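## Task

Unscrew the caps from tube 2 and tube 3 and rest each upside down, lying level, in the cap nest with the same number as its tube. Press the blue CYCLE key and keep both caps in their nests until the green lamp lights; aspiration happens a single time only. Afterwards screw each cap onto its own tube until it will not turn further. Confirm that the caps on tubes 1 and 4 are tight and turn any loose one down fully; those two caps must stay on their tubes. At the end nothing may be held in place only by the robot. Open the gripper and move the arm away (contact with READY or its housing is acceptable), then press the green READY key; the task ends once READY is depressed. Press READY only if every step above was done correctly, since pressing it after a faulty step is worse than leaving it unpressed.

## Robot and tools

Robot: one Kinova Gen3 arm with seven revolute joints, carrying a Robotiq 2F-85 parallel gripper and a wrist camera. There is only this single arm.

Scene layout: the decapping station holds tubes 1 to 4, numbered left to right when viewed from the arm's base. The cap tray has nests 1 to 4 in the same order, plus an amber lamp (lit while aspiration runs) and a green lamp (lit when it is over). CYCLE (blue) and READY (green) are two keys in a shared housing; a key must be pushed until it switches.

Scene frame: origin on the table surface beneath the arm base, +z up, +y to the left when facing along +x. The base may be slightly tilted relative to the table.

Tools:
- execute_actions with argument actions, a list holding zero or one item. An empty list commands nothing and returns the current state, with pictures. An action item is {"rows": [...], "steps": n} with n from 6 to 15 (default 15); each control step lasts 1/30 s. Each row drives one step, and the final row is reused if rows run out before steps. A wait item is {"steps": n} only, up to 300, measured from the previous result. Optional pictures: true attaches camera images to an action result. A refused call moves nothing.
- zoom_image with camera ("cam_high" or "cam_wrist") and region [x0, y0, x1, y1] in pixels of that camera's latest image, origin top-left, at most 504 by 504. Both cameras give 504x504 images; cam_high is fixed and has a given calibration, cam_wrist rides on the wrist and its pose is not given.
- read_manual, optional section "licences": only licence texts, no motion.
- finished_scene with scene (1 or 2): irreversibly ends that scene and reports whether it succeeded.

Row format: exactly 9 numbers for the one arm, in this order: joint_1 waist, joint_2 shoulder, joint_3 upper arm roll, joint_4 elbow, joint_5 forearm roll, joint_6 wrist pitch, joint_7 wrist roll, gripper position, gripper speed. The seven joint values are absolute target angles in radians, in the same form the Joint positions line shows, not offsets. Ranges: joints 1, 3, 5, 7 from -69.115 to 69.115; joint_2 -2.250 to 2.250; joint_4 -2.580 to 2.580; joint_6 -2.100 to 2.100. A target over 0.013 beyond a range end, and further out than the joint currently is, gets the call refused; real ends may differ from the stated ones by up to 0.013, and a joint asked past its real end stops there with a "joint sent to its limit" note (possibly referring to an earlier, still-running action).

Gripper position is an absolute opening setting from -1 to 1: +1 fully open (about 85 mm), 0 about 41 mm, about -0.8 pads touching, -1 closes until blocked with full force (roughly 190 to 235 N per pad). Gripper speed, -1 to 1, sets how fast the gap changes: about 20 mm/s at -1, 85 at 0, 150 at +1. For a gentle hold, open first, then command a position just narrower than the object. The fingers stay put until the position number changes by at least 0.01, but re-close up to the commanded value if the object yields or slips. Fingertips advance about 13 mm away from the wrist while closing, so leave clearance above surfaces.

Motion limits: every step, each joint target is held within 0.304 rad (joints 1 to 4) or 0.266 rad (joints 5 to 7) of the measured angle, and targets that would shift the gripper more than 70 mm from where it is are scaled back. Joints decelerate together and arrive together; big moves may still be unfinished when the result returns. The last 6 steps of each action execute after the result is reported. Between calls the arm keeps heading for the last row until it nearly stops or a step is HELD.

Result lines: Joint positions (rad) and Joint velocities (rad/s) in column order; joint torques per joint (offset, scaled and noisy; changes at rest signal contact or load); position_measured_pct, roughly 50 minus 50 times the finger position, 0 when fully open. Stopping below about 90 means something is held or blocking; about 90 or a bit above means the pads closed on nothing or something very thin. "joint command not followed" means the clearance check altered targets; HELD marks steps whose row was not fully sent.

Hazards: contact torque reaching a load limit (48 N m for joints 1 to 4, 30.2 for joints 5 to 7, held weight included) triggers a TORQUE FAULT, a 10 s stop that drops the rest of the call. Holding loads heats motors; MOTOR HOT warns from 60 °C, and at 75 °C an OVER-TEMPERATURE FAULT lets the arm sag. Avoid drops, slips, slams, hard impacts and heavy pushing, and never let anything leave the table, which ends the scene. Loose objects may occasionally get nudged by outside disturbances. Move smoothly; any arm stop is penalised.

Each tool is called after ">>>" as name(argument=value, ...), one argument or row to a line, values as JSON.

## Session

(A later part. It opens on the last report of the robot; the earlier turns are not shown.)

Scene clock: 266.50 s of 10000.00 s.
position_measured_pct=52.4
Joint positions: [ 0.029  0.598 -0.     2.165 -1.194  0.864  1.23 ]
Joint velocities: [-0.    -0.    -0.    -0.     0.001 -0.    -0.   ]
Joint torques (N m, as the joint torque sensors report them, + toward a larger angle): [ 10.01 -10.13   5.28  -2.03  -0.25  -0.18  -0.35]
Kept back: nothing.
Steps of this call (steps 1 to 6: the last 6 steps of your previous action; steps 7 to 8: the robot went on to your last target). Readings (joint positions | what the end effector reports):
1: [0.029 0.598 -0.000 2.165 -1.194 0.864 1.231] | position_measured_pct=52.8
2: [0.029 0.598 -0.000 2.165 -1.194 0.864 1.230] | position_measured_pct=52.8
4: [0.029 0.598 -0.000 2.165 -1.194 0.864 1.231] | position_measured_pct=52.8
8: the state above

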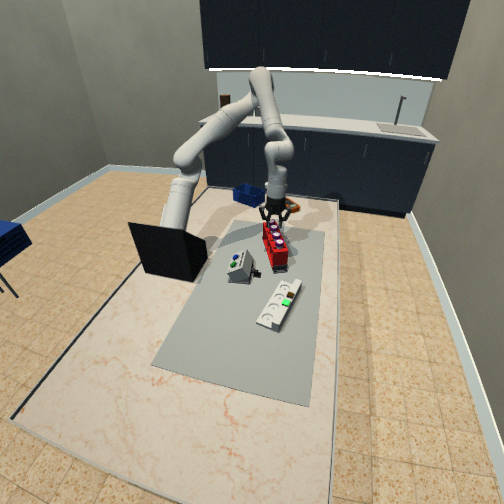

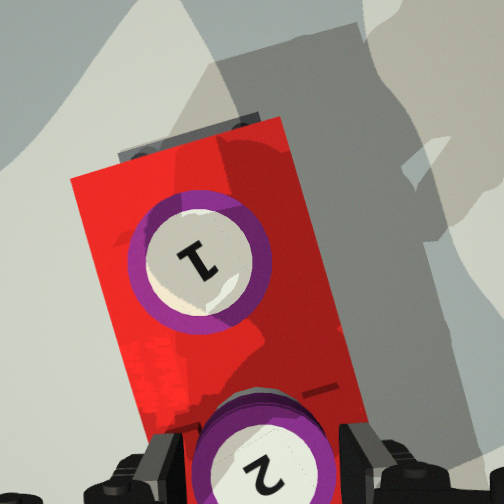

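>>> execute_actions(
  actions=[
    {"rows": [[0.0285,0.5983,0,2.1655,-1.1943,0.8638,1.2305,-0.15,-0.3],[0.0285,0.5983,0,2.1655,-1.1943,0.8638,1.2305,-0.15,-0.3],[0.0285,0.5983,0,2.1655,-1.1943,0.8638,1.2305,-0.15,-0.3],[0.0285,0.5983,0,2.1655,-1.1943,0.8638,1.2305,-0.15,-0.3],[0.0285,0.5983,0,2.1655,-1.1943,0.8638,1.2305,-0.24,-0.3]], "steps": 15},
  ],
)

>>> execute_actions(
  actions=[
    {"rows": [[0.0285,0.5983,0,2.1655,-1.1943,0.8638,1.2305,-0.24,-0.3],[0.0285,0.5983,0,2.1655,-1.1943,0.8638,1.2305,-0.24,-0.3],[0.0285,0.5983,0,2.1655,-1.1943,0.8638,1.2305,-0.24,-0.3],[0.0277,0.5990,0,2.1657,-1.1957,0.8632,1.2315,-0.24,-0.3]], "steps": 12},
  ],
)

>>> execute_actions(
  actions=[
    {"steps": 8},
  ],
)

Scene clock: 267.70 s of 10000.00 s.
position_measured_pct=59.1
Joint positions: [ 0.029  0.598  0.     2.166 -1.194  0.864  1.23 ]
Joint velocities: [ 0.002 -0.001 -0.001 -0.    -0.001 -0.001  0.   ]
Joint torques (N m, as the joint torque sensors report them, + toward a larger angle): [ 9.57 -9.55  5.25 -2.19 -0.43 -0.46 -0.21]
Steps of this call (steps 1 to 15: the robot went on to your last target; steps 16 to 27: nothing new was sent; steps 28 to 36: the first 9 steps of this action). Readings (joint positions | what the end effector reports):
28: [0.029 0.598 0.000 2.165 -1.194 0.864 1.230] | position_measured_pct=52.4
29: [0.029 0.598 0.000 2.165 -1.194 0.864 1.231] | position_measured_pct=53.2
31: [0.029 0.598 0.000 2.165 -1.194 0.864 1.230] | position_measured_pct=56.0
35: [0.029 0.598 0.000 2.166 -1.194 0.864 1.230] | position_measured_pct=59.1
36: the state above

Scene clock: 268.10 s of 10000.00 s.
position_measured_pct=59.1
Joint positions: [ 0.029  0.598  0.001  2.166 -1.195  0.864  1.231]
Joint velocities: [ 0.001  0.001 -0.003  0.003 -0.003 -0.003  0.003]
Joint torques (N m, as the joint torque sensors report them, + toward a larger angle): [ 9.42 -9.18  4.81 -2.31 -0.58 -0.7  -0.32]
Steps of this call (steps 1 to 6: the last 6 steps of your previous action; steps 7 to 12: the first 6 steps of this action). Readings (joint positions | what the end effector reports):
7: [0.029 0.598 0.000 2.166 -1.194 0.864 1.230] | position_measured_pct=59.1
8: [0.029 0.598 0.000 2.166 -1.194 0.864 1.230] | position_measured_pct=59.1
10: [0.029 0.598 0.000 2.166 -1.194 0.864 1.231] | position_measured_pct=59.1
12: the state above

Scene clock: 268.37 s of 10000.00 s.
position_measured_pct=59.1
Joint positions: [ 0.029  0.598  0.001  2.166 -1.195  0.864  1.232]
Joint velocities: [-0.001  0.001 -0.    -0.002 -0.     0.     0.   ]
Joint torques (N m, as the joint torque sensors report them, + toward a larger angle): [ 9.3  -9.08  4.97 -2.41 -0.51 -0.62 -0.37]
Kept back: nothing.
Steps of this call (steps 1 to 6: the last 6 steps of your previous action; steps 7 to 8: the robot went on to your last target). Readings (joint positions | what the end effector reports):
1: [0.029 0.598 0.001 2.166 -1.195 0.864 1.231] | position_measured_pct=59.1
2: [0.029 0.598 0.001 2.166 -1.195 0.864 1.232] | position_measured_pct=59.1
4: [0.029 0.598 0.001 2.166 -1.195 0.864 1.232] | position_measured_pct=59.1
8: the state above

>>> execute_actions(
  actions=[
    {"rows": [[0.0281,0.5982,0,2.1669,-1.1956,0.8632,1.2315,-0.24,-0.3],[0.0281,0.5982,0,2.1669,-1.1956,0.8632,1.2315,-0.24,-0.3],[0.0281,0.5982,0,2.1669,-1.1956,0.8632,1.20,-0.24,-0.3],[0.0281,0.5982,0,2.1669,-1.1956,0.8632,1.16,-0.24,-0.3],[0.0281,0.5982,0,2.1669,-1.1956,0.8632,1.12,-0.24,-0.3],[0.0281,0.5982,0,2.1669,-1.1956,0.8632,1.08,-0.24,-0.3],[0.0281,0.5982,0,2.1669,-1.1956,0.8632,1.04,-0.24,-0.3],[0.0281,0.5982,0,2.1669,-1.1956,0.8632,1.00,-0.24,-0.3],[0.0281,0.5982,0,2.1669,-1.1956,0.8632,0.96,-0.24,-0.3],[0.0281,0.5982,0,2.1669,-1.1956,0.8632,0.92,-0.24,-0.3]], "steps": 10},
  ],
)

>>> execute_actions(
  actions=[
    {"rows": [[0.0281,0.5982,0,2.1669,-1.1956,0.8632,0.88,-0.24,-0.3],[0.0281,0.5982,0,2.1669,-1.1956,0.8632,0.84,-0.24,-0.3],[0.0281,0.5982,0,2.1669,-1.1956,0.8632,0.80,-0.24,-0.3],[0.0281,0.5982,0,2.1669,-1.1956,0.8632,0.76,-0.24,-0.3],[0.0281,0.5982,0,2.1669,-1.1956,0.8632,0.72,-0.24,-0.3],[0.0281,0.5982,0,2.1669,-1.1956,0.8632,0.68,-0.24,-0.3],[0.0281,0.5982,0,2.1669,-1.1956,0.8632,0.64,-0.24,-0.3],[0.0281,0.5982,0,2.1669,-1.1956,0.8632,0.60,-0.24,-0.3]], "steps": 8},
  ],
)

>>> execute_actions(
  actions=[
    {"rows": [[0.0281,0.5982,0,2.1669,-1.1956,0.8632,0.60,-0.24,-0.3]], "steps": 10},
  ],
)

Scene clock: 269.77 s of 10000.00 s.
position_measured_pct=59.1
Joint positions: [ 0.029  0.597  0.     2.167 -1.196  0.863  1.221]
Joint velocities: [ 0.     0.002  0.    -0.002 -0.001 -0.003 -0.428]
Joint torques (N m, as the joint torque sensors report them, + toward a larger angle): [ 9.57 -9.53  4.93 -1.51 -0.19 -0.32 -0.3 ]
Steps of this call (steps 1 to 15: the robot went on to your last target; steps 16 to 38: nothing new was sent; steps 39 to 42: the first 4 steps of this action). Readings (joint positions | what the end effector reports):
39: [0.029 0.597 0.001 2.166 -1.195 0.864 1.232] | position_measured_pct=59.1
40: [0.029 0.597 0.000 2.167 -1.195 0.863 1.232] | position_measured_pct=59.1
42: the state above

Scene clock: 270.03 s of 10000.00 s.
position_measured_pct=59.1
Joint positions: [ 0.029  0.597  0.     2.167 -1.195  0.863  0.95 ]
Joint velocities: [-0.    -0.001 -0.     0.001 -0.    -0.    -1.163]
Joint torques (N m, as the joint torque sensors report them, + toward a larger angle): [ 9.34 -9.55  5.12 -1.86 -0.25 -0.31 -0.18]
Steps of this call (steps 1 to 6: the last 6 steps of your previous action; steps 7 to 8: the first 2 steps of this action). Readings (joint positions | what the end effector reports):
7: [0.029 0.597 0.000 2.167 -1.195 0.863 0.989] | position_measured_pct=59.1
8: the state above

Scene clock: 270.37 s of 10000.00 s.
position_measured_pct=59.1
Joint positions: [ 0.029  0.597  0.     2.167 -1.195  0.864  0.604]
Joint velocities: [ 0.001  0.003  0.    -0.001  0.     0.    -0.229]
Joint torques (N m, as the joint torque sensors report them, + toward a larger angle): [ 9.57 -9.58  5.   -2.21 -0.38 -0.43 -0.24]
Steps of this call (steps 1 to 6: the last 6 steps of your previous action; steps 7 to 10: the first 4 steps of this action). Readings (joint positions | what the end effector reports):
7: [0.029 0.597 0.000 2.167 -1.195 0.864 0.674] | position_measured_pct=59.1
8: [0.029 0.597 0.000 2.167 -1.195 0.864 0.641] | position_measured_pct=59.1
10: the state above

>>> execute_actions(
  actions=[
    {"rows": [[0.0281,0.5982,0,2.1669,-1.1956,0.8632,0.55,-0.24,-0.3],[0.0281,0.5982,0,2.1669,-1.1956,0.8632,0.51,-0.24,-0.3],[0.0281,0.5982,0,2.1669,-1.1956,0.8632,0.47,-0.24,-0.3],[0.0281,0.5982,0,2.1669,-1.1956,0.8632,0.43,-0.24,-0.3],[0.0281,0.5982,0,2.1669,-1.1956,0.8632,0.39,-0.24,-0.3],[0.0281,0.5982,0,2.1669,-1.1956,0.8632,0.35,-0.24,-0.3],[0.0281,0.5982,0,2.1669,-1.1956,0.8632,0.31,-0.24,-0.3],[0.0281,0.5982,0,2.1669,-1.1956,0.8632,0.27,-0.24,-0.3]], "steps": 8},
  ],
)

>>> execute_actions(
  actions=[
    {"rows": [[0.0281,0.5982,0,2.1669,-1.1956,0.8632,0.23,-0.24,-0.3],[0.0281,0.5982,0,2.1669,-1.1956,0.8632,0.19,-0.24,-0.3],[0.0281,0.5982,0,2.1669,-1.1956,0.8632,0.15,-0.24,-0.3],[0.0281,0.5982,0,2.1669,-1.1956,0.8632,0.11,-0.24,-0.3],[0.0281,0.5982,0,2.1669,-1.1956,0.8632,0.07,-0.24,-0.3],[0.0281,0.5982,0,2.1669,-1.1956,0.8632,0.03,-0.24,-0.3],[0.0281,0.5982,0,2.1669,-1.1956,0.8632,-0.01,-0.24,-0.3],[0.0281,0.5982,0,2.1669,-1.1956,0.8632,-0.05,-0.24,-0.3]], "steps": 8},
  ],
)

>>> execute_actions(
  actions=[
    {"rows": [[0.0281,0.5982,0,2.1669,-1.1956,0.8632,-0.05,-0.24,-0.3]], "steps": 12},
  ],
)

Scene clock: 271.20 s of 10000.00 s.
position_measured_pct=59.1
Joint positions: [ 0.029  0.597  0.     2.167 -1.195  0.864  0.589]
Joint velocities: [-0.002 -0.    -0.     0.     0.001  0.001 -0.427]
Joint torques (N m, as the joint torque sensors report them, + toward a larger angle): [ 9.41 -9.42  5.15 -2.17 -0.41 -0.37 -0.16]
Steps of this call (steps 1 to 6: the last 6 steps of your previous action; steps 7 to 15: the robot went on to your last target; steps 16 to 23: nothing new was sent; steps 24 to 25: the first 2 steps of this action). Readings (joint positions | what the end effector reports):
24: [0.029 0.597 0.000 2.167 -1.195 0.864 0.599] | position_measured_pct=59.1
25: the state above

Scene clock: 271.47 s of 10000.00 s.
position_measured_pct=59.1
Joint positions: [ 0.029  0.597  0.     2.167 -1.195  0.864  0.303]
Joint velocities: [ 0.001 -0.    -0.     0.001  0.     0.    -1.19 ]
Joint torques (N m, as the joint torque sensors report them, + toward a larger angle): [ 9.48 -9.36  5.13 -2.37 -0.47 -0.55 -0.33]
Steps of this call (steps 1 to 6: the last 6 steps of your previous action; steps 7 to 8: the first 2 steps of this action). Readings (joint positions | what the end effector reports):
7: [0.029 0.597 0.000 2.167 -1.195 0.864 0.343] | position_measured_pct=59.1
8: the state above

Scene clock: 271.87 s of 10000.00 s.
position_measured_pct=59.1
Joint positions: [ 0.029  0.597  0.     2.167 -1.195  0.864 -0.05 ]
Joint velocities: [-0.    -0.     0.    -0.     0.     0.001 -0.006]
Joint torques (N m, as the joint torque sensors report them, + toward a larger angle): [ 9.58 -9.22  5.2  -2.26 -0.5  -0.65 -0.39]
Steps of this call (steps 1 to 6: the last 6 steps of your previous action; steps 7 to 12: the first 6 steps of this action). Readings (joint positions | what the end effector reports):
7: [0.029 0.597 0.000 2.167 -1.195 0.864 0.025] | position_measured_pct=59.1
8: [0.029 0.597 0.000 2.167 -1.195 0.864 -0.009] | position_measured_pct=59.1
10: [0.029 0.597 0.000 2.167 -1.195 0.864 -0.046] | position_measured_pct=59.1
12: the state above

>>> execute_actions(
  actions=[
    {"rows": [[0.0281,0.5982,0,2.1669,-1.1956,0.8632,-0.10,-0.24,-0.3],[0.0281,0.5982,0,2.1669,-1.1956,0.8632,-0.14,-0.24,-0.3],[0.0281,0.5982,0,2.1669,-1.1956,0.8632,-0.18,-0.24,-0.3],[0.0281,0.5982,0,2.1669,-1.1956,0.8632,-0.22,-0.24,-0.3],[0.0281,0.5982,0,2.1669,-1.1956,0.8632,-0.26,-0.24,-0.3],[0.0281,0.5982,0,2.1669,-1.1956,0.8632,-0.30,-0.24,-0.3],[0.0281,0.5982,0,2.1669,-1.1956,0.8632,-0.34,-0.24,-0.3],[0.0281,0.5982,0,2.1669,-1.1956,0.8632,-0.38,-0.24,-0.3]], "steps": 8},
  ],
)

>>> execute_actions(
  actions=[
    {"rows": [[0.0281,0.5982,0,2.1669,-1.1956,0.8632,-0.42,-0.24,-0.3],[0.0281,0.5982,0,2.1669,-1.1956,0.8632,-0.46,-0.24,-0.3],[0.0281,0.5982,0,2.1669,-1.1956,0.8632,-0.50,-0.24,-0.3],[0.0281,0.5982,0,2.1669,-1.1956,0.8632,-0.54,-0.24,-0.3],[0.0281,0.5982,0,2.1669,-1.1956,0.8632,-0.58,-0.24,-0.3],[0.0281,0.5982,0,2.1669,-1.1956,0.8632,-0.62,-0.24,-0.3],[0.0281,0.5982,0,2.1669,-1.1956,0.8632,-0.66,-0.24,-0.3],[0.0281,0.5982,0,2.1669,-1.1956,0.8632,-0.70,-0.24,-0.3]], "steps": 8},
  ],
)

>>> execute_actions(
  actions=[
    {"rows": [[0.0281,0.5982,0,2.1669,-1.1956,0.8632,-0.70,-0.24,-0.3]], "steps": 12},
  ],
)

Scene clock: 272.70 s of 10000.00 s.
position_measured_pct=59.1
Joint positions: [ 0.029  0.597  0.     2.167 -1.195  0.864 -0.061]
Joint velocities: [ 0.001  0.    -0.001 -0.001  0.     0.    -0.427]
Joint torques (N m, as the joint torque sensors report them, + toward a larger angle): [ 9.45 -9.29  5.18 -2.28 -0.5  -0.58 -0.41]
Steps of this call (steps 1 to 6: the last 6 steps of your previous action; steps 7 to 15: the robot went on to your last target; steps 16 to 23: nothing new was sent; steps 24 to 25: the first 2 steps of this action). Readings (joint positions | what the end effector reports):
24: [0.029 0.597 0.000 2.167 -1.195 0.864 -0.051] | position_measured_pct=59.1
25: the state above

Scene clock: 272.97 s of 10000.00 s.
position_measured_pct=59.1
Joint positions: [ 0.029  0.597  0.     2.167 -1.195  0.864 -0.347]
Joint velocities: [-0.     0.002 -0.    -0.    -0.     0.001 -1.191]
Joint torques (N m, as the joint torque sensors report them, + toward a larger angle): [ 9.61 -9.25  5.44 -2.47 -0.54 -0.8  -0.51]
Steps of this call (steps 1 to 6: the last 6 steps of your previous action; steps 7 to 8: the first 2 steps of this action). Readings (joint positions | what the end effector reports):
7: [0.029 0.597 0.000 2.167 -1.195 0.864 -0.307] | position_measured_pct=59.1
8: the state above

Scene clock: 273.37 s of 10000.00 s.
position_measured_pct=59.1
Joint positions: [ 0.028  0.597 -0.     2.167 -1.195  0.864 -0.7  ]
Joint velocities: [ 0.     0.     0.     0.    -0.    -0.    -0.005]
Joint torques (N m, as the joint torque sensors report them, + toward a larger angle): [ 9.86 -9.4   5.5  -2.48 -0.47 -0.92 -0.35]
Steps of this call (steps 1 to 6: the last 6 steps of your previous action; steps 7 to 12: the first 6 steps of this action). Readings (joint positions | what the end effector reports):
7: [0.029 0.597 -0.000 2.167 -1.195 0.864 -0.625] | position_measured_pct=59.1
8: [0.028 0.597 -0.000 2.167 -1.195 0.864 -0.659] | position_measured_pct=59.1
10: [0.028 0.597 -0.000 2.167 -1.195 0.864 -0.696] | position_measured_pct=59.1
12: the state above

>>> execute_actions(
  actions=[
    {"rows": [[0.0274,0.5974,0,2.1673,-1.1958,0.8631,-0.75,-0.24,-0.3],[0.0274,0.5974,0,2.1673,-1.1958,0.8631,-0.79,-0.24,-0.3],[0.0274,0.5974,0,2.1673,-1.1958,0.8631,-0.83,-0.24,-0.3],[0.0274,0.5974,0,2.1673,-1.1958,0.8631,-0.87,-0.24,-0.3],[0.0274,0.5974,0,2.1673,-1.1958,0.8631,-0.91,-0.24,-0.3],[0.0274,0.5974,0,2.1673,-1.1958,0.8631,-0.95,-0.24,-0.3],[0.0274,0.5974,0,2.1673,-1.1958,0.8631,-0.99,-0.24,-0.3],[0.0274,0.5974,0,2.1673,-1.1958,0.8631,-1.03,-0.24,-0.3],[0.0274,0.5974,0,2.1673,-1.1958,0.8631,-1.07,-0.24,-0.3],[0.0274,0.5974,0,2.1673,-1.1958,0.8631,-1.11,-0.24,-0.3]], "steps": 10},
  ],
)

>>> execute_actions(
  actions=[
    {"rows": [[0.0274,0.5974,0,2.1673,-1.1958,0.8631,-1.15,-0.24,-0.3],[0.0274,0.5974,0,2.1673,-1.1958,0.8631,-1.19,-0.24,-0.3],[0.0274,0.5974,0,2.1673,-1.1958,0.8631,-1.23,-0.24,-0.3],[0.0274,0.5974,0,2.1673,-1.1958,0.8631,-1.27,-0.24,-0.3],[0.0274,0.5974,0,2.1673,-1.1958,0.8631,-1.31,-0.24,-0.3],[0.0274,0.5974,0,2.1673,-1.1958,0.8631,-1.35,-0.24,-0.3],[0.0274,0.5974,0,2.1673,-1.1958,0.8631,-1.39,-0.24,-0.3],[0.0274,0.5974,0,2.1673,-1.1958,0.8631,-1.43,-0.24,-0.3],[0.0274,0.5974,0,2.1673,-1.1958,0.8631,-1.47,-0.24,-0.3],[0.0274,0.5974,0,2.1673,-1.1958,0.8631,-1.51,-0.24,-0.3]], "steps": 10},
  ],
)

>>> execute_actions(
  actions=[
    {"rows": [[0.0274,0.5974,0,2.1673,-1.1958,0.8631,-1.55,-0.24,-0.3],[0.0274,0.5974,0,2.1673,-1.1958,0.8631,-1.59,-0.24,-0.3],[0.0274,0.5974,0,2.1673,-1.1958,0.8631,-1.63,-0.24,-0.3],[0.0274,0.5974,0,2.1673,-1.1958,0.8631,-1.67,-0.24,-0.3],[0.0274,0.5974,0,2.1673,-1.1958,0.8631,-1.71,-0.24,-0.3],[0.0274,0.5974,0,2.1673,-1.1958,0.8631,-1.75,-0.24,-0.3],[0.0274,0.5974,0,2.1673,-1.1958,0.8631,-1.79,-0.24,-0.3],[0.0274,0.5974,0,2.1673,-1.1958,0.8631,-1.83,-0.24,-0.3],[0.0274,0.5974,0,2.1673,-1.1958,0.8631,-1.87,-0.24,-0.3],[0.0274,0.5974,0,2.1673,-1.1958,0.8631,-1.91,-0.24,-0.3]], "steps": 10},
  ],
)

>>> execute_actions(
  actions=[
    {"rows": [[0.0274,0.5974,0,2.1673,-1.1958,0.8631,-1.91,-0.24,-0.3]], "steps": 14},
  ],
)

Scene clock: 275.70 s of 10000.00 s.
position_measured_pct=59.1
Joint positions: [ 0.028  0.597  0.     2.168 -1.195  0.864 -0.761]
Joint velocities: [ 0.    -0.002 -0.     0.002 -0.001 -0.001 -1.061]
Joint torques (N m, as the joint torque sensors report them, + toward a larger angle): [ 9.97 -9.5   5.35 -2.09 -0.43 -0.75 -0.34]
Steps of this call (steps 1 to 6: the last 6 steps of your previous action; steps 7 to 15: the robot went on to your last target; steps 16 to 66: nothing new was sent; steps 67 to 70: the first 4 steps of this action). Readings (joint positions | what the end effector reports):
67: [0.028 0.597 -0.000 2.167 -1.195 0.864 -0.701] | position_measured_pct=59.1
68: [0.028 0.597 -0.000 2.168 -1.195 0.864 -0.711] | position_measured_pct=59.1
70: the state above

Scene clock: 276.03 s of 10000.00 s.
position_measured_pct=59.1
Joint positions: [ 0.028  0.597 -0.     2.168 -1.196  0.864 -1.156]
Joint velocities: [-0.003  0.001 -0.     0.002 -0.001  0.001 -1.195]
Joint torques (N m, as the joint torque sensors report them, + toward a larger angle): [10.13 -9.54  5.64 -2.38 -0.37 -0.84 -0.54]
Steps of this call (steps 1 to 6: the last 6 steps of your previous action; steps 7 to 10: the first 4 steps of this action). Readings (joint positions | what the end effector reports):
7: [0.028 0.597 -0.000 2.168 -1.195 0.864 -1.036] | position_measured_pct=59.1
8: [0.028 0.597 -0.000 2.168 -1.196 0.864 -1.076] | position_measured_pct=59.1
10: the state above

Scene clock: 276.37 s of 10000.00 s.
position_measured_pct=59.1
Joint positions: [ 0.027  0.597 -0.     2.167 -1.196  0.864 -1.556]
Joint velocities: [-0.001  0.002 -0.    -0.002 -0.001  0.001 -1.197]
Joint torques (N m, as the joint torque sensors report them, + toward a larger angle): [10.18 -9.73  5.72 -2.02 -0.22 -0.72 -0.59]
Steps of this call (steps 1 to 6: the last 6 steps of your previous action; steps 7 to 10: the first 4 steps of this action). Readings (joint positions | what the end effector reports):
7: [0.027 0.597 -0.000 2.167 -1.196 0.864 -1.436] | position_measured_pct=59.1
8: [0.027 0.597 -0.000 2.167 -1.196 0.864 -1.476] | position_measured_pct=59.1
10: the state above

Scene clock: 276.83 s of 10000.00 s.
position_measured_pct=59.1
Joint positions: [ 0.027  0.597 -0.     2.167 -1.196  0.864 -1.91 ]
Joint velocities: [-0.002 -0.001  0.     0.002  0.001  0.     0.001]
Joint torques (N m, as the joint torque sensors report them, + toward a larger angle): [10.14 -9.47  5.82 -2.15 -0.16 -0.83 -0.28]
Steps of this call (steps 1 to 6: the last 6 steps of your previous action; steps 7 to 14: the first 8 steps of this action). Readings (joint positions | what the end effector reports):
7: [0.027 0.597 -0.000 2.167 -1.196 0.864 -1.835] | position_measured_pct=59.1
8: [0.027 0.597 -0.000 2.167 -1.196 0.864 -1.868] | position_measured_pct=59.1
10: [0.027 0.597 -0.000 2.167 -1.196 0.864 -1.906] | position_measured_pct=59.1
14: the state above

>>> execute_actions(
  actions=[
    {"rows": [[0.0271,0.5971,0,2.1673,-1.1958,0.8631,-1.93,-0.24,-0.3],[0.0268,0.5968,0,2.1673,-1.1959,0.8631,-1.96,-0.24,-0.3],[0.0267,0.5968,0,2.1673,-1.1960,0.8630,-2.00,-0.24,-0.3],[0.0267,0.5969,0,2.1673,-1.1961,0.8630,-2.04,-0.24,-0.3],[0.0266,0.5969,0,2.1673,-1.1962,0.8630,-2.08,-0.24,-0.3],[0.0266,0.5970,0,2.1674,-1.1963,0.8629,-2.12,-0.24,-0.3],[0.0265,0.5970,0,2.1674,-1.1964,0.8629,-2.16,-0.24,-0.3],[0.0265,0.5971,0,2.1674,-1.1965,0.8628,-2.20,-0.24,-0.3],[0.0264,0.5971,0,2.1674,-1.1966,0.8628,-2.24,-0.24,-0.3],[0.0264,0.5972,0,2.1674,-1.1967,0.8627,-2.28,-0.24,-0.3],[0.0263,0.5972,0,2.1674,-1.1968,0.8627,-2.32,-0.24,-0.3],[0.0263,0.5973,0,2.1675,-1.1969,0.8627,-2.36,-0.24,-0.3],[0.0262,0.5973,0,2.1675,-1.1970,0.8626,-2.40,-0.24,-0.3],[0.0262,0.5974,0,2.1675,-1.1971,0.8626,-2.44,-0.24,-0.3],[0.0261,0.5974,0,2.1675,-1.1972,0.8625,-2.48,-0.24,-0.3]], "steps": 15},
  ],
)

>>> execute_actions(
  actions=[
    {"steps": 12},
  ],
)

Scene clock: 278.43 s of 10000.00 s.
position_measured_pct=59.1
Joint positions: [ 0.027  0.596 -0.     2.167 -1.197  0.864 -2.134]
Joint velocities: [-0.     0.001  0.    -0.    -0.005 -0.001 -1.124]
Joint torques (N m, as the joint torque sensors report them, + toward a larger angle): [ 9.96 -9.56  5.82 -1.95 -0.17 -0.89 -0.06]
Steps of this call (steps 1 to 6: the last 6 steps of your previous action; steps 7 to 15: the robot went on to your last target; steps 16 to 39: nothing new was sent; steps 40 to 48: the first 9 steps of this action). Readings (joint positions | what the end effector reports):
40: [0.027 0.597 -0.000 2.167 -1.196 0.864 -1.911] | position_measured_pct=59.1
41: [0.027 0.596 -0.000 2.167 -1.196 0.864 -1.921] | position_measured_pct=59.1
43: [0.027 0.596 -0.000 2.167 -1.196 0.864 -1.964] | position_measured_pct=59.1
47: [0.027 0.596 -0.000 2.167 -1.196 0.864 -2.097] | position_measured_pct=59.1
48: the state above

Scene clock: 278.83 s of 10000.00 s.
position_measured_pct=59.1
Joint positions: [ 0.026  0.597 -0.     2.167 -1.198  0.863 -2.48 ]
Joint velocities: [-0.002 -0.     0.     0.001  0.    -0.    -0.005]
Joint torques (N m, as the joint torque sensors report them, + toward a larger angle): [ 9.99 -9.53  5.72 -1.51  0.04 -0.61 -0.43]
Kept back: nothing.
Steps of this call (steps 1 to 6: the last 6 steps of your previous action; steps 7 to 12: the robot went on to your last target). Readings (joint positions | what the end effector reports):
1: [0.027 0.596 -0.000 2.167 -1.197 0.864 -2.172] | position_measured_pct=59.1
2: [0.026 0.596 -0.000 2.167 -1.197 0.864 -2.211] | position_measured_pct=59.1
4: [0.026 0.596 -0.000 2.167 -1.197 0.863 -2.289] | position_measured_pct=59.1
8: [0.026 0.597 -0.000 2.167 -1.198 0.863 -2.439] | position_measured_pct=59.1
12: the state above

>>> execute_actions(
  actions=[
    {"rows": [[0.0258,0.5977,0,2.1671,-1.1974,0.8624,-2.75,-0.24,-0.3],[0.0258,0.5977,0,2.1671,-1.1974,0.8624,-2.75,-0.24,-0.3],[0.0258,0.5977,0,2.1671,-1.1974,0.8624,-2.75,-0.24,-0.3],[0.0258,0.5977,0,2.1671,-1.1974,0.8624,-2.85,-0.24,-0.3],[0.0255,0.5980,0,2.1667,-1.1976,0.8624,-2.95,-0.24,-0.3],[0.0255,0.5980,0,2.1667,-1.1976,0.8624,-2.95,-0.24,-0.3],[0.0255,0.5980,0,2.1667,-1.1976,0.8624,-3.05,-0.24,-0.3],[0.0255,0.5980,0,2.1667,-1.1976,0.8624,-3.05,-0.24,-0.3],[0.0251,0.5984,0,2.1663,-1.1979,0.8623,-3.20,-0.24,-0.3]], "steps": 15},
  ],
)

>>> execute_actions(
  actions=[
    {"rows": [[0.0250,0.5990,0,2.1663,-1.1985,0.8620,-3.60,-0.24,-0.3],[0.0250,0.5990,0,2.1663,-1.1985,0.8620,-3.60,-0.24,-0.3],[0.0250,0.5990,0,2.1663,-1.1985,0.8620,-3.60,-0.24,-0.3],[0.0250,0.5990,0,2.1663,-1.1985,0.8620,-3.60,-0.24,-0.3],[0.0250,0.5990,0,2.1663,-1.1985,0.8620,-3.60,-0.24,-0.3],[0.0250,0.5990,0,2.1663,-1.1985,0.8620,-3.60,-0.24,-0.3],[0.0250,0.5990,0,2.1663,-1.1985,0.8620,-3.60,-0.24,-0.3],[0.0249,0.5997,0,2.1664,-1.1991,0.8617,-3.85,-0.24,-0.3]], "steps": 15},
  ],
)

>>> execute_actions(
  actions=[
    {"rows": [[0.0247,0.6002,0,2.1666,-1.1999,0.8614,-4.20,-0.24,-0.3],[0.0247,0.6002,0,2.1666,-1.1999,0.8614,-4.20,-0.24,-0.3],[0.0247,0.6002,0,2.1666,-1.1999,0.8614,-4.20,-0.24,-0.3],[0.0247,0.6002,0,2.1666,-1.1999,0.8614,-4.20,-0.24,-0.3],[0.0247,0.6002,0,2.1666,-1.1999,0.8614,-4.20,-0.24,-0.3],[0.0247,0.6002,0,2.1666,-1.1999,0.8614,-4.20,-0.24,-0.3],[0.0247,0.6002,0,2.1666,-1.1999,0.8614,-4.20,-0.24,-0.3],[0.0246,0.6007,0,2.1669,-1.2007,0.8610,-4.30,-0.24,-0.3]], "steps": 15},
  ],
)

>>> execute_actions(
  actions=[
    {"steps": 12},
  ],
)

Scene clock: 282.60 s of 10000.00 s.
position_measured_pct=59.1
Joint positions: [ 0.026  0.597 -0.     2.167 -1.198  0.863 -2.742]
Joint velocities: [-0.001  0.001  0.001 -0.004  0.    -0.    -1.216]
Joint torques (N m, as the joint torque sensors report them, + toward a larger angle): [ 9.67 -9.51  5.59 -1.51 -0.15 -0.56 -0.06]
Steps of this call (steps 1 to 30: the robot went on to your last target; steps 31 to 104: nothing new was sent; steps 105 to 113: the first 9 steps of this action). Readings (joint positions | what the end effector reports):
105: [0.026 0.597 -0.000 2.167 -1.198 0.863 -2.481] | position_measured_pct=59.1
106: [0.026 0.597 -0.000 2.167 -1.198 0.863 -2.491] | position_measured_pct=59.1
108: [0.026 0.597 -0.000 2.167 -1.198 0.863 -2.541] | position_measured_pct=59.1
112: [0.026 0.597 -0.000 2.167 -1.198 0.863 -2.701] | position_measured_pct=59.1
113: the state above

Scene clock: 283.10 s of 10000.00 s.
position_measured_pct=59.1
Joint positions: [ 0.026  0.598  0.     2.166 -1.198  0.862 -3.352]
Joint velocities: [-0.     0.004  0.001  0.    -0.003 -0.001 -1.217]
Joint torques (N m, as the joint torque sensors report them, + toward a larger angle): [ 9.44 -9.15  5.23 -1.99 -0.26 -0.42 -0.47]
Steps of this call (steps 1 to 6: the last 6 steps of your previous action; steps 7 to 15: the first 9 steps of this action). Readings (joint positions | what the end effector reports):
7: [0.026 0.597 0.000 2.166 -1.198 0.863 -3.026] | position_measured_pct=59.1
8: [0.026 0.597 0.000 2.166 -1.198 0.863 -3.067] | position_measured_pct=59.1
10: [0.026 0.598 0.000 2.166 -1.198 0.863 -3.148] | position_measured_pct=59.1
14: [0.026 0.598 0.000 2.166 -1.198 0.862 -3.311] | position_measured_pct=59.1
15: the state above

Scene clock: 283.60 s of 10000.00 s.
position_measured_pct=59.1
Joint positions: [ 0.026  0.599  0.     2.167 -1.199  0.862 -3.961]
Joint velocities: [-0.001  0.004  0.001  0.001 -0.003 -0.001 -1.217]
Joint torques (N m, as the joint torque sensors report them, + toward a larger angle): [ 9.37 -9.23  5.13 -2.06 -0.32 -0.58 -0.4 ]
Steps of this call (steps 1 to 6: the last 6 steps of your previous action; steps 7 to 15: the first 9 steps of this action). Readings (joint positions | what the end effector reports):
7: [0.026 0.598 0.000 2.166 -1.199 0.862 -3.636] | position_measured_pct=59.1
8: [0.026 0.599 0.000 2.166 -1.199 0.862 -3.677] | position_measured_pct=59.1
10: [0.026 0.599 0.000 2.166 -1.199 0.862 -3.758] | position_measured_pct=59.1
14: [0.026 0.599 0.000 2.167 -1.199 0.862 -3.921] | position_measured_pct=59.1
15: the state above

Scene clock: 284.00 s of 10000.00 s.
position_measured_pct=59.1
Joint positions: [ 0.025  0.6    0.     2.167 -1.2    0.862 -4.299]
Joint velocities: [ 0.001 -0.002 -0.     0.001 -0.001  0.    -0.001]
Joint torques (N m, as the joint torque sensors report them, + toward a larger angle): [ 9.29 -9.15  5.07 -2.04 -0.38 -0.56 -0.46]
Kept back: nothing.
Steps of this call (steps 1 to 6: the last 6 steps of your previous action; steps 7 to 12: the robot went on to your last target). Readings (joint positions | what the end effector reports):
1: [0.026 0.599 0.000 2.167 -1.200 0.862 -4.002] | position_measured_pct=59.1
2: [0.026 0.599 0.000 2.167 -1.200 0.862 -4.043] | position_measured_pct=59.1
4: [0.025 0.599 0.000 2.167 -1.200 0.862 -4.124] | position_measured_pct=59.1
8: [0.025 0.600 0.000 2.167 -1.200 0.862 -4.272] | position_measured_pct=59.1
12: the state above

>>> execute_actions(
  actions=[],
)

>>> zoom_image(
  camera="cam_wrist",
  region=[180, 360, 348, 504],
)

Scene clock: 285.40 s of 10000.00 s.
position_measured_pct=59.1
Joint positions: [ 0.025  0.6    0.     2.167 -1.2    0.862 -4.299]
Joint velocities: [ 0.001  0.    -0.    -0.001 -0.001 -0.     0.   ]
Joint torques (N m, as the joint torque sensors report them, + toward a larger angle): [ 9.36 -9.29  5.13 -2.   -0.48 -0.58 -0.57]
Kept back: nothing.
Steps of this call (steps 1 to 30: the robot went on to your last target; steps 31 to 42: nothing new was sent). Readings (joint positions | what the end effector reports):
1: [0.025 0.600 0.000 2.167 -1.200 0.862 -4.299] | position_measured_pct=59.1
2: [0.025 0.600 0.000 2.167 -1.200 0.862 -4.299] | position_measured_pct=59.1
4: [0.025 0.600 0.000 2.167 -1.200 0.862 -4.299] | position_measured_pct=59.1
8: [0.025 0.600 0.000 2.167 -1.200 0.862 -4.299] | position_measured_pct=59.1
42: the state above
The arm was judged still, so your last target was given up. Only a new action makes it travel on or press farther. Fingers that are still opening or closing keep moving.

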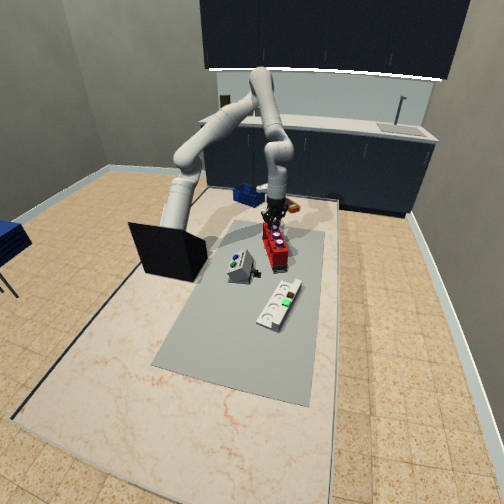

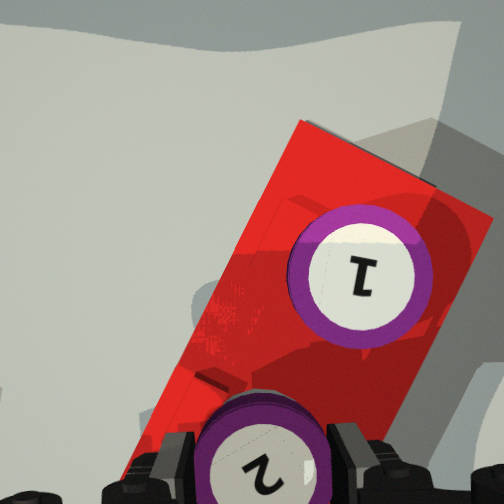

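Region (180, 360, 348, 504) of cam_wrist's 504x504 image, scaled by 3.000; it fills the top 432 rows of this view, and the rest is white.

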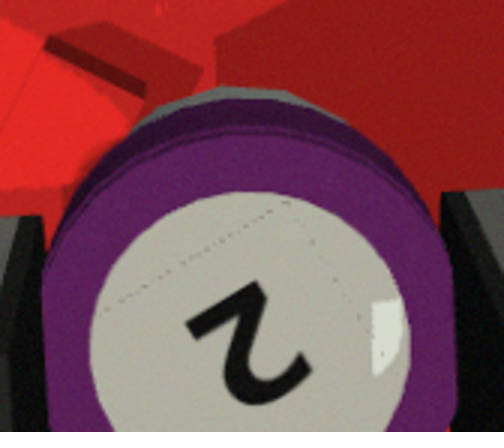

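>>> execute_actions(
  actions=[
    {"rows": [[0.0246,0.6007,0,2.1671,-1.2007,0.8610,-4.55,-0.24,-0.3],[0.0246,0.6007,0,2.1671,-1.2007,0.8610,-4.55,-0.24,-0.3],[0.0246,0.6007,0,2.1671,-1.2007,0.8610,-4.55,-0.24,-0.3],[0.0246,0.6008,0,2.1674,-1.2012,0.8608,-4.75,-0.24,-0.3],[0.0246,0.6008,0,2.1674,-1.2012,0.8608,-4.75,-0.24,-0.3],[0.0246,0.6008,0,2.1674,-1.2012,0.8608,-4.75,-0.24,-0.3],[0.0246,0.6008,0,2.1674,-1.2012,0.8608,-4.85,-0.24,-0.3],[0.0246,0.6008,0,2.1674,-1.2012,0.8608,-4.85,-0.24,-0.3],[0.0246,0.6011,0,2.1677,-1.2017,0.8605,-5.05,-0.24,-0.3]], "steps": 15},
  ],
)

>>> execute_actions(
  actions=[
    {"rows": [[0.0242,0.6013,0,2.1682,-1.2025,0.8601,-5.35,-0.24,-0.3],[0.0242,0.6013,0,2.1682,-1.2025,0.8601,-5.35,-0.24,-0.3],[0.0242,0.6013,0,2.1682,-1.2025,0.8601,-5.35,-0.24,-0.3],[0.0242,0.6013,0,2.1682,-1.2025,0.8601,-5.35,-0.24,-0.3],[0.0242,0.6013,0,2.1682,-1.2025,0.8601,-5.35,-0.24,-0.3],[0.0242,0.6013,0,2.1682,-1.2025,0.8601,-5.45,-0.24,-0.3],[0.0242,0.6013,0,2.1682,-1.2025,0.8601,-5.45,-0.24,-0.3],[0.0238,0.6015,0,2.1688,-1.2034,0.8597,-5.60,-0.24,-0.3]], "steps": 15},
  ],
)

>>> execute_actions(
  actions=[
    {"rows": [[0.0233,0.6016,0,2.1692,-1.2042,0.8594,-5.90,-0.24,-0.3],[0.0233,0.6016,0,2.1692,-1.2042,0.8594,-5.90,-0.24,-0.3],[0.0233,0.6016,0,2.1692,-1.2042,0.8594,-5.90,-0.24,-0.3],[0.0233,0.6016,0,2.1692,-1.2042,0.8594,-5.90,-0.24,-0.3],[0.0233,0.6016,0,2.1692,-1.2042,0.8594,-5.90,-0.24,-0.3],[0.0233,0.6016,0,2.1692,-1.2042,0.8594,-6.00,-0.24,-0.3],[0.0233,0.6016,0,2.1692,-1.2042,0.8594,-6.00,-0.24,-0.3],[0.0228,0.6017,0,2.1697,-1.2051,0.8590,-6.06,-0.24,-0.3]], "steps": 15},
  ],
)

>>> execute_actions(
  actions=[
    {"steps": 12},
  ],
)

Scene clock: 290.57 s of 10000.00 s.
position_measured_pct=59.1
Joint positions: [ 0.025  0.6    0.     2.167 -1.201  0.861 -4.561]
Joint velocities: [-0.001  0.001  0.     0.003 -0.002 -0.003 -1.214]
Joint torques (N m, as the joint torque sensors report them, + toward a larger angle): [ 9.41 -9.44  5.1  -2.2  -0.29 -0.4  -0.76]
Steps of this call (steps 1 to 146: nothing new was sent; steps 147 to 155: the first 9 steps of this action). Readings (joint positions | what the end effector reports):
147: [0.025 0.600 0.000 2.167 -1.200 0.862 -4.301] | position_measured_pct=59.1
148: [0.025 0.600 0.000 2.167 -1.200 0.862 -4.310] | position_measured_pct=59.1
150: [0.025 0.600 0.000 2.167 -1.200 0.861 -4.361] | position_measured_pct=59.1
154: [0.025 0.600 0.000 2.167 -1.201 0.861 -4.521] | position_measured_pct=59.1
155: the state above

Scene clock: 291.07 s of 10000.00 s.
position_measured_pct=59.1
Joint positions: [ 0.025  0.6    0.     2.168 -1.202  0.86  -5.171]
Joint velocities: [-0.002  0.     0.001  0.003 -0.002 -0.001 -1.217]
Joint torques (N m, as the joint torque sensors report them, + toward a larger angle): [ 9.64 -9.47  4.96 -2.11 -0.48 -0.15 -0.68]
Steps of this call (steps 1 to 6: the last 6 steps of your previous action; steps 7 to 15: the first 9 steps of this action). Readings (joint positions | what the end effector reports):
7: [0.025 0.600 0.000 2.168 -1.201 0.861 -4.846] | position_measured_pct=59.1
8: [0.025 0.600 0.000 2.168 -1.201 0.861 -4.886] | position_measured_pct=59.1
10: [0.025 0.600 0.000 2.168 -1.202 0.860 -4.968] | position_measured_pct=59.1
14: [0.025 0.600 0.000 2.168 -1.202 0.860 -5.130] | position_measured_pct=59.1
15: the state above

Scene clock: 291.57 s of 10000.00 s.
position_measured_pct=59.1
Joint positions: [ 0.024  0.6    0.001  2.169 -1.203  0.859 -5.781]
Joint velocities: [-0.001 -0.     0.001  0.003 -0.003 -0.    -1.219]
Joint torques (N m, as the joint torque sensors report them, + toward a larger angle): [ 9.69 -9.26  4.88 -2.19 -0.6  -0.02 -0.54]
Steps of this call (steps 1 to 6: the last 6 steps of your previous action; steps 7 to 15: the first 9 steps of this action). Readings (joint positions | what the end effector reports):
7: [0.024 0.600 0.000 2.169 -1.203 0.860 -5.456] | position_measured_pct=59.1
8: [0.024 0.600 0.000 2.169 -1.203 0.859 -5.496] | position_measured_pct=59.1
10: [0.024 0.600 0.001 2.169 -1.203 0.859 -5.577] | position_measured_pct=59.1
14: [0.024 0.600 0.001 2.169 -1.203 0.859 -5.740] | position_measured_pct=59.1
15: the state above

Scene clock: 291.97 s of 10000.00 s.
position_measured_pct=59.1
Joint positions: [ 0.024  0.601  0.001  2.17  -1.204  0.859 -6.06 ]
Joint velocities: [-0.001 -0.002 -0.001 -0.     0.001  0.001  0.001]
Joint torques (N m, as the joint torque sensors report them, + toward a larger angle): [ 9.44 -9.29  4.87 -2.15 -0.71 -0.23 -0.43]
Kept back: nothing.
Steps of this call (steps 1 to 6: the last 6 steps of your previous action; steps 7 to 12: the robot went on to your last target). Readings (joint positions | what the end effector reports):
1: [0.024 0.600 0.001 2.169 -1.204 0.859 -5.821] | position_measured_pct=59.1
2: [0.024 0.600 0.001 2.170 -1.204 0.859 -5.862] | position_measured_pct=59.1
4: [0.024 0.600 0.001 2.170 -1.204 0.859 -5.943] | position_measured_pct=59.1
8: [0.024 0.601 0.001 2.170 -1.204 0.859 -6.056] | position_measured_pct=59.1
12: the state above

>>> execute_actions(
  actions=[],
  pictures=true,
)

Scene clock: 294.63 s of 10000.00 s.
position_measured_pct=59.1
Joint positions: [ 0.024  0.601  0.001  2.17  -1.204  0.859 -6.06 ]
Joint velocities: [-0.001 -0.001  0.    -0.001 -0.     0.     0.   ]
Joint torques (N m, as the joint torque sensors report them, + toward a larger angle): [ 9.4  -9.3   4.88 -2.24 -0.56 -0.18 -0.38]
Kept back: nothing.
Steps of this call (steps 1 to 30: the robot went on to your last target; steps 31 to 80: nothing new was sent). Readings (joint positions | what the end effector reports):
1: [0.024 0.601 0.001 2.170 -1.204 0.859 -6.060] | position_measured_pct=59.1
2: [0.024 0.601 0.001 2.170 -1.204 0.859 -6.060] | position_measured_pct=59.1
4: [0.024 0.601 0.001 2.170 -1.204 0.859 -6.060] | position_measured_pct=59.1
8: [0.024 0.601 0.001 2.170 -1.204 0.859 -6.060] | position_measured_pct=59.1
80: the state above
The arm was judged still, so your last target was given up. Only a new action makes it travel on or press farther. Fingers that are still opening or closing keep moving.

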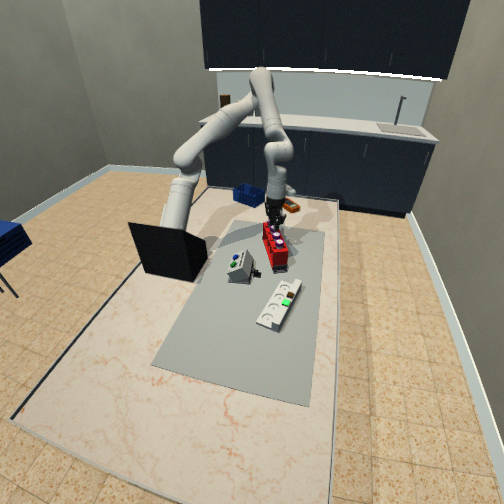

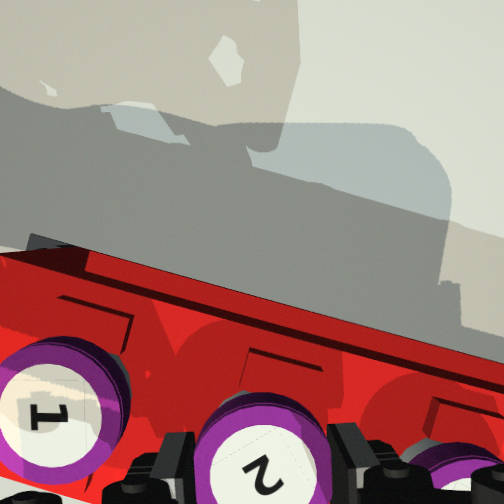

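>>> execute_actions(
  actions=[
    {"rows": [[0.0224,0.6012,0,2.1701,-1.2053,0.8589,-6.66,-0.24,-0.3]], "steps": 15},
  ],
)

>>> execute_actions(
  actions=[
    {"rows": [[0.0222,0.6012,0,2.1702,-1.2053,0.8589,-6.70,-0.24,-0.3]], "steps": 12},
  ],
)

Scene clock: 295.43 s of 10000.00 s.
position_measured_pct=59.1
Joint positions: [ 0.023  0.601  0.001  2.17  -1.205  0.859 -6.322]
Joint velocities: [-0.003 -0.    -0.    -0.    -0.002  0.    -1.216]
Joint torques (N m, as the joint torque sensors report them, + toward a larger angle): [ 9.64 -9.73  5.02 -2.05 -0.47 -0.16 -0.55]
Steps of this call (steps 1 to 15: nothing new was sent; steps 16 to 24: the first 9 steps of this action). Readings (joint positions | what the end effector reports):
16: [0.024 0.601 0.001 2.170 -1.204 0.859 -6.061] | position_measured_pct=59.1
17: [0.024 0.600 0.001 2.170 -1.204 0.859 -6.070] | position_measured_pct=59.1
19: [0.023 0.600 0.001 2.170 -1.204 0.859 -6.121] | position_measured_pct=59.1
23: [0.023 0.600 0.001 2.170 -1.205 0.859 -6.281] | position_measured_pct=59.1
24: the state above

Scene clock: 295.83 s of 10000.00 s.
position_measured_pct=59.1
Joint positions: [ 0.023  0.601  0.     2.17  -1.205  0.859 -6.7  ]
Joint velocities: [-0.001 -0.002  0.    -0.     0.     0.    -0.019]
Joint torques (N m, as the joint torque sensors report them, + toward a larger angle): [ 9.63 -9.97  5.22 -1.93 -0.33 -0.18 -0.48]
Steps of this call (steps 1 to 6: the last 6 steps of your previous action; steps 7 to 12: the first 6 steps of this action). Readings (joint positions | what the end effector reports):
7: [0.023 0.601 0.000 2.170 -1.205 0.859 -6.605] | position_measured_pct=59.1
8: [0.023 0.601 0.000 2.170 -1.205 0.859 -6.640] | position_measured_pct=59.1
10: [0.023 0.601 0.000 2.170 -1.205 0.859 -6.689] | position_measured_pct=59.1
12: the state above

>>> execute_actions(
  actions=[
    {"rows": [[0.0209,0.6015,0,2.1702,-1.2066,0.8583,-7.30,-0.24,-0.3]], "steps": 15},
  ],
)

>>> execute_actions(
  actions=[
    {"rows": [[0.0205,0.6016,0,2.1702,-1.2070,0.8581,-7.32,-0.24,-0.3]], "steps": 12},
  ],
)

Scene clock: 296.97 s of 10000.00 s.
position_measured_pct=59.1
Joint positions: [ 0.022  0.601  0.001  2.17  -1.206  0.859 -6.962]
Joint velocities: [-0.002  0.001 -0.001 -0.001 -0.005  0.    -1.216]
Joint torques (N m, as the joint torque sensors report them, + toward a larger angle): [ 9.7  -9.53  4.94 -2.   -0.32 -0.35 -0.4 ]
Steps of this call (steps 1 to 6: the last 6 steps of your previous action; steps 7 to 15: the robot went on to your last target; steps 16 to 25: nothing new was sent; steps 26 to 34: the first 9 steps of this action). Readings (joint positions | what the end effector reports):
26: [0.023 0.601 0.000 2.170 -1.205 0.859 -6.701] | position_measured_pct=59.1
27: [0.023 0.601 0.000 2.170 -1.205 0.859 -6.711] | position_measured_pct=59.1
29: [0.022 0.601 0.000 2.170 -1.205 0.859 -6.761] | position_measured_pct=59.1
33: [0.022 0.601 0.001 2.170 -1.206 0.859 -6.921] | position_measured_pct=59.1
34: the state above

Scene clock: 297.37 s of 10000.00 s.
position_measured_pct=59.1
Joint positions: [ 0.021  0.601  0.     2.17  -1.207  0.858 -7.32 ]
Joint velocities: [-0.     0.    -0.     0.001 -0.    -0.    -0.006]
Joint torques (N m, as the joint torque sensors report them, + toward a larger angle): [ 9.57 -9.58  5.18 -2.02 -0.39 -0.44 -0.25]
Steps of this call (steps 1 to 6: the last 6 steps of your previous action; steps 7 to 12: the first 6 steps of this action). Readings (joint positions | what the end effector reports):
7: [0.021 0.601 0.000 2.170 -1.207 0.858 -7.244] | position_measured_pct=59.1
8: [0.021 0.601 0.000 2.170 -1.207 0.858 -7.277] | position_measured_pct=59.1
10: [0.021 0.601 0.000 2.170 -1.207 0.858 -7.315] | position_measured_pct=59.1
12: the state above

>>> execute_actions(
  actions=[
    {"rows": [[0.0195,0.6020,0,2.1699,-1.2079,0.8578,-7.92,-0.24,-0.3]], "steps": 15},
  ],
)

>>> execute_actions(
  actions=[
    {"rows": [[0.0193,0.6021,0,2.1698,-1.2081,0.8577,-7.94,-0.24,-0.3]], "steps": 12},
  ],
)

Scene clock: 298.07 s of 10000.00 s.
position_measured_pct=59.1
Joint positions: [ 0.021  0.601  0.001  2.17  -1.207  0.858 -7.582]
Joint velocities: [-0.001  0.001 -0.001  0.001 -0.003 -0.    -1.215]
Joint torques (N m, as the joint torque sensors report them, + toward a larger angle): [ 9.28 -9.43  5.22 -2.1  -0.46 -0.31 -0.27]
Steps of this call (steps 1 to 6: the last 6 steps of your previous action; steps 7 to 12: the robot went on to your last target; steps 13 to 21: the first 9 steps of this action). Readings (joint positions | what the end effector reports):
13: [0.021 0.601 0.000 2.170 -1.207 0.858 -7.321] | position_measured_pct=59.1
14: [0.021 0.601 0.000 2.170 -1.207 0.858 -7.331] | position_measured_pct=59.1
16: [0.021 0.601 0.001 2.170 -1.207 0.858 -7.381] | position_measured_pct=59.1
20: [0.021 0.601 0.001 2.170 -1.207 0.858 -7.541] | position_measured_pct=59.1
21: the state above

Scene clock: 298.47 s of 10000.00 s.
position_measured_pct=59.1
Joint positions: [ 0.02   0.601  0.001  2.17  -1.208  0.858 -7.94 ]
Joint velocities: [-0.001 -0.    -0.001  0.001  0.001  0.    -0.006]
Joint torques (N m, as the joint torque sensors report them, + toward a larger angle): [ 9.23 -9.14  5.06 -2.17 -0.5  -0.51 -0.58]
Steps of this call (steps 1 to 6: the last 6 steps of your previous action; steps 7 to 12: the first 6 steps of this action). Readings (joint positions | what the end effector reports):
7: [0.020 0.601 0.001 2.170 -1.207 0.858 -7.864] | position_measured_pct=59.1
8: [0.020 0.601 0.001 2.170 -1.208 0.858 -7.897] | position_measured_pct=59.1
10: [0.020 0.601 0.001 2.170 -1.208 0.858 -7.934] | position_measured_pct=59.1
12: the state above

>>> execute_actions(
  actions=[
    {"rows": [[0.0190,0.6019,0,2.1695,-1.2080,0.8578,-8.30,-0.24,-0.3]], "steps": 15},
  ],
)

>>> execute_actions(
  actions=[
    {"rows": [[0.0188,0.6019,0,2.1695,-1.2082,0.8577,-8.45,-0.24,-0.3]], "steps": 12},
  ],
)

Scene clock: 299.13 s of 10000.00 s.
position_measured_pct=59.1
Joint positions: [ 0.02   0.601  0.     2.17  -1.207  0.858 -8.201]
Joint velocities: [-0.004 -0.011 -0.009 -0.009  0.022  0.025 -1.186]
Joint torques (N m, as the joint torque sensors report them, + toward a larger angle): [ 9.7  -8.76  5.29 -1.44 -0.86 -0.69 -1.39]
Steps of this call (steps 1 to 6: the last 6 steps of your previous action; steps 7 to 11: the robot went on to your last target; steps 12 to 20: the first 9 steps of this action). Readings (joint positions | what the end effector reports):
12: [0.020 0.601 0.001 2.170 -1.208 0.858 -7.941] | position_measured_pct=59.1
13: [0.020 0.601 0.001 2.170 -1.208 0.858 -7.950] | position_measured_pct=59.1
15: [0.020 0.601 0.001 2.170 -1.208 0.858 -8.001] | position_measured_pct=59.1
19: [0.020 0.601 0.001 2.170 -1.208 0.858 -8.161] | position_measured_pct=59.1
20: the state above

Scene clock: 299.53 s of 10000.00 s.
position_measured_pct=59.1
Joint positions: [ 0.019  0.599 -0.001  2.169 -1.206  0.859 -8.422]
Joint velocities: [ 0.001  0.008  0.01   0.002  0.007 -0.02  -0.688]
Joint torques (N m, as the joint torque sensors report them, + toward a larger angle): [10.3  -8.3   5.54 -1.38 -1.01 -0.37 -1.27]
Steps of this call (steps 1 to 6: the last 6 steps of your previous action; steps 7 to 12: the first 6 steps of this action). Readings (joint positions | what the end effector reports):
7: [0.019 0.599 -0.000 2.169 -1.206 0.859 -8.299] | position_measured_pct=59.1
8: [0.019 0.599 -0.000 2.169 -1.206 0.859 -8.308] | position_measured_pct=59.1
10: [0.019 0.599 -0.001 2.169 -1.206 0.859 -8.359] | position_measured_pct=59.1
12: the state above

>>> execute_actions(
  actions=[
    {"rows": [[0.0188,0.6019,0,2.1695,-1.2082,0.8577,-8.55,-0.24,-0.3]], "steps": 10},
  ],
)

Scene clock: 299.93 s of 10000.00 s.
position_measured_pct=59.1
Joint positions: [ 0.019  0.599 -0.     2.168 -1.207  0.859 -8.506]
Joint velocities: [-0.004 -0.007 -0.01  -0.008 -0.019  0.019 -0.819]
Joint torques (N m, as the joint torque sensors report them, + toward a larger angle): [ 9.94 -8.52  6.4  -0.93 -0.7  -1.15 -1.53]
Steps of this call (steps 1 to 6: the last 6 steps of your previous action; steps 7 to 8: the robot went on to your last target; steps 9 to 12: the first 4 steps of this action). Readings (joint positions | what the end effector reports):
9: [0.019 0.599 -0.000 2.169 -1.206 0.858 -8.449] | position_measured_pct=59.1
10: [0.019 0.599 -0.000 2.169 -1.207 0.859 -8.458] | position_measured_pct=59.1
12: the state above

>>> execute_actions(
  actions=[
    {"rows": [[0.0190,0.6010,0,2.1692,-1.2072,0.8582,-8.52,0.10,0.5]], "steps": 10},
  ],
)

>>> execute_actions(
  actions=[
    {"rows": [[0.0150,0.6066,0,2.1704,-1.2160,0.8546,-8.15,0.10,0.5]], "steps": 13},
  ],
)

>>> execute_actions(
  actions=[
    {"rows": [[0.0096,0.6136,0,2.1719,-1.2276,0.8499,-7.890,0.10,0.5]], "steps": 15},
  ],
)

>>> execute_actions(
  actions=[
    {"steps": 8},
  ],
  pictures=true,
)

Scene clock: 303.70 s of 10000.00 s.
position_measured_pct=52.8
Joint positions: [ 0.019  0.6   -0.     2.169 -1.207  0.858 -8.521]
Joint velocities: [ 0.003  0.01   0.009  0.008  0.003 -0.002  0.07 ]
Joint torques (N m, as the joint torque sensors report them, + toward a larger angle): [ 9.84 -9.95  5.6  -2.17 -0.19 -0.38 -0.52]
Steps of this call (steps 1 to 6: the last 6 steps of your previous action; steps 7 to 30: the robot went on to your last target; steps 31 to 109: nothing new was sent; steps 110 to 113: the first 4 steps of this action). Readings (joint positions | what the end effector reports):
110: [0.019 0.599 -0.001 2.168 -1.207 0.859 -8.547] | position_measured_pct=59.1
111: [0.018 0.600 -0.001 2.168 -1.207 0.858 -8.538] | position_measured_pct=58.7
113: the state above

Scene clock: 304.13 s of 10000.00 s.
position_measured_pct=45.2
Joint positions: [ 0.017  0.604 -0.     2.17  -1.212  0.856 -8.339]
Joint velocities: [-0.01   0.014 -0.     0.005 -0.026 -0.01   1.215]
Joint torques (N m, as the joint torque sensors report them, + toward a larger angle): [  9.93 -10.4    5.56  -1.85  -0.52  -0.44  -0.47]
Steps of this call (steps 1 to 6: the last 6 steps of your previous action; steps 7 to 13: the first 7 steps of this action). Readings (joint positions | what the end effector reports):
7: [0.019 0.601 0.000 2.169 -1.207 0.858 -8.519] | position_measured_pct=45.2
8: [0.019 0.601 0.000 2.169 -1.208 0.858 -8.509] | position_measured_pct=45.2
10: [0.018 0.603 0.000 2.170 -1.209 0.857 -8.459] | position_measured_pct=45.2
13: the state above

Scene clock: 304.63 s of 10000.00 s.
position_measured_pct=45.2
Joint positions: [ 0.01   0.613 -0.     2.172 -1.227  0.85  -7.909]
Joint velocities: [-0.009  0.011 -0.001  0.004 -0.027 -0.01   0.592]
Joint torques (N m, as the joint torque sensors report them, + toward a larger angle): [ 10.28 -10.34   5.42  -1.63  -0.31  -0.39  -0.09]
Steps of this call (steps 1 to 6: the last 6 steps of your previous action; steps 7 to 15: the first 9 steps of this action). Readings (joint positions | what the end effector reports):
7: [0.015 0.606 -0.000 2.170 -1.216 0.855 -8.149] | position_measured_pct=45.2
8: [0.015 0.607 0.000 2.170 -1.216 0.854 -8.139] | position_measured_pct=45.2
10: [0.013 0.609 0.000 2.171 -1.219 0.853 -8.089] | position_measured_pct=45.2
14: [0.010 0.612 -0.000 2.172 -1.226 0.851 -7.934] | position_measured_pct=45.2
15: the state above

Scene clock: 304.90 s of 10000.00 s.
position_measured_pct=45.2
Joint positions: [ 0.01   0.614 -0.     2.172 -1.228  0.85  -7.89 ]
Joint velocities: [ 0.001  0.     0.    -0.003  0.    -0.    -0.   ]
Joint torques (N m, as the joint torque sensors report them, + toward a larger angle): [  9.98 -10.32   5.6   -1.79  -0.3   -0.32  -0.29]
Kept back: nothing.
Steps of this call (steps 1 to 6: the last 6 steps of your previous action; steps 7 to 8: the robot went on to your last target). Readings (joint positions | what the end effector reports):
1: [0.010 0.613 -0.000 2.172 -1.227 0.850 -7.895] | position_measured_pct=45.2
2: [0.010 0.613 -0.000 2.172 -1.228 0.850 -7.891] | position_measured_pct=45.2
4: [0.010 0.613 -0.000 2.172 -1.228 0.850 -7.890] | position_measured_pct=45.2
8: the state above

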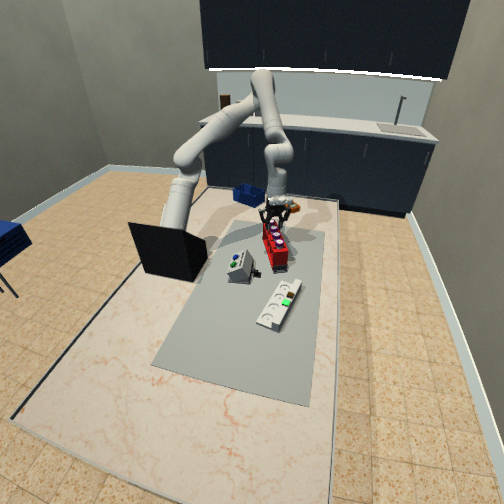

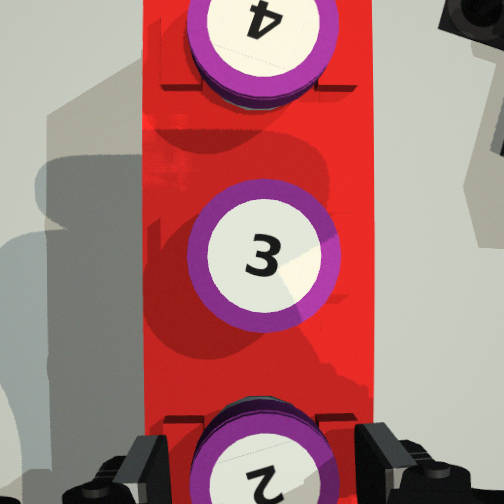

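>>> zoom_image(
  camera="cam_wrist",
  region=[150, 380, 400, 504],
)

Region (150, 380, 400, 504) of cam_wrist's 504x504 image, scaled by 2.016; it fills the top 250 rows of this view, and the rest is white.

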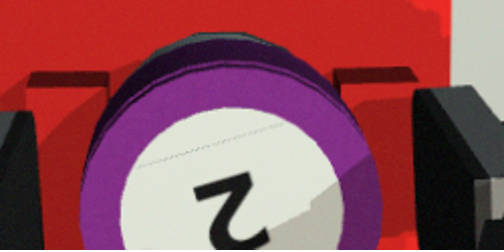

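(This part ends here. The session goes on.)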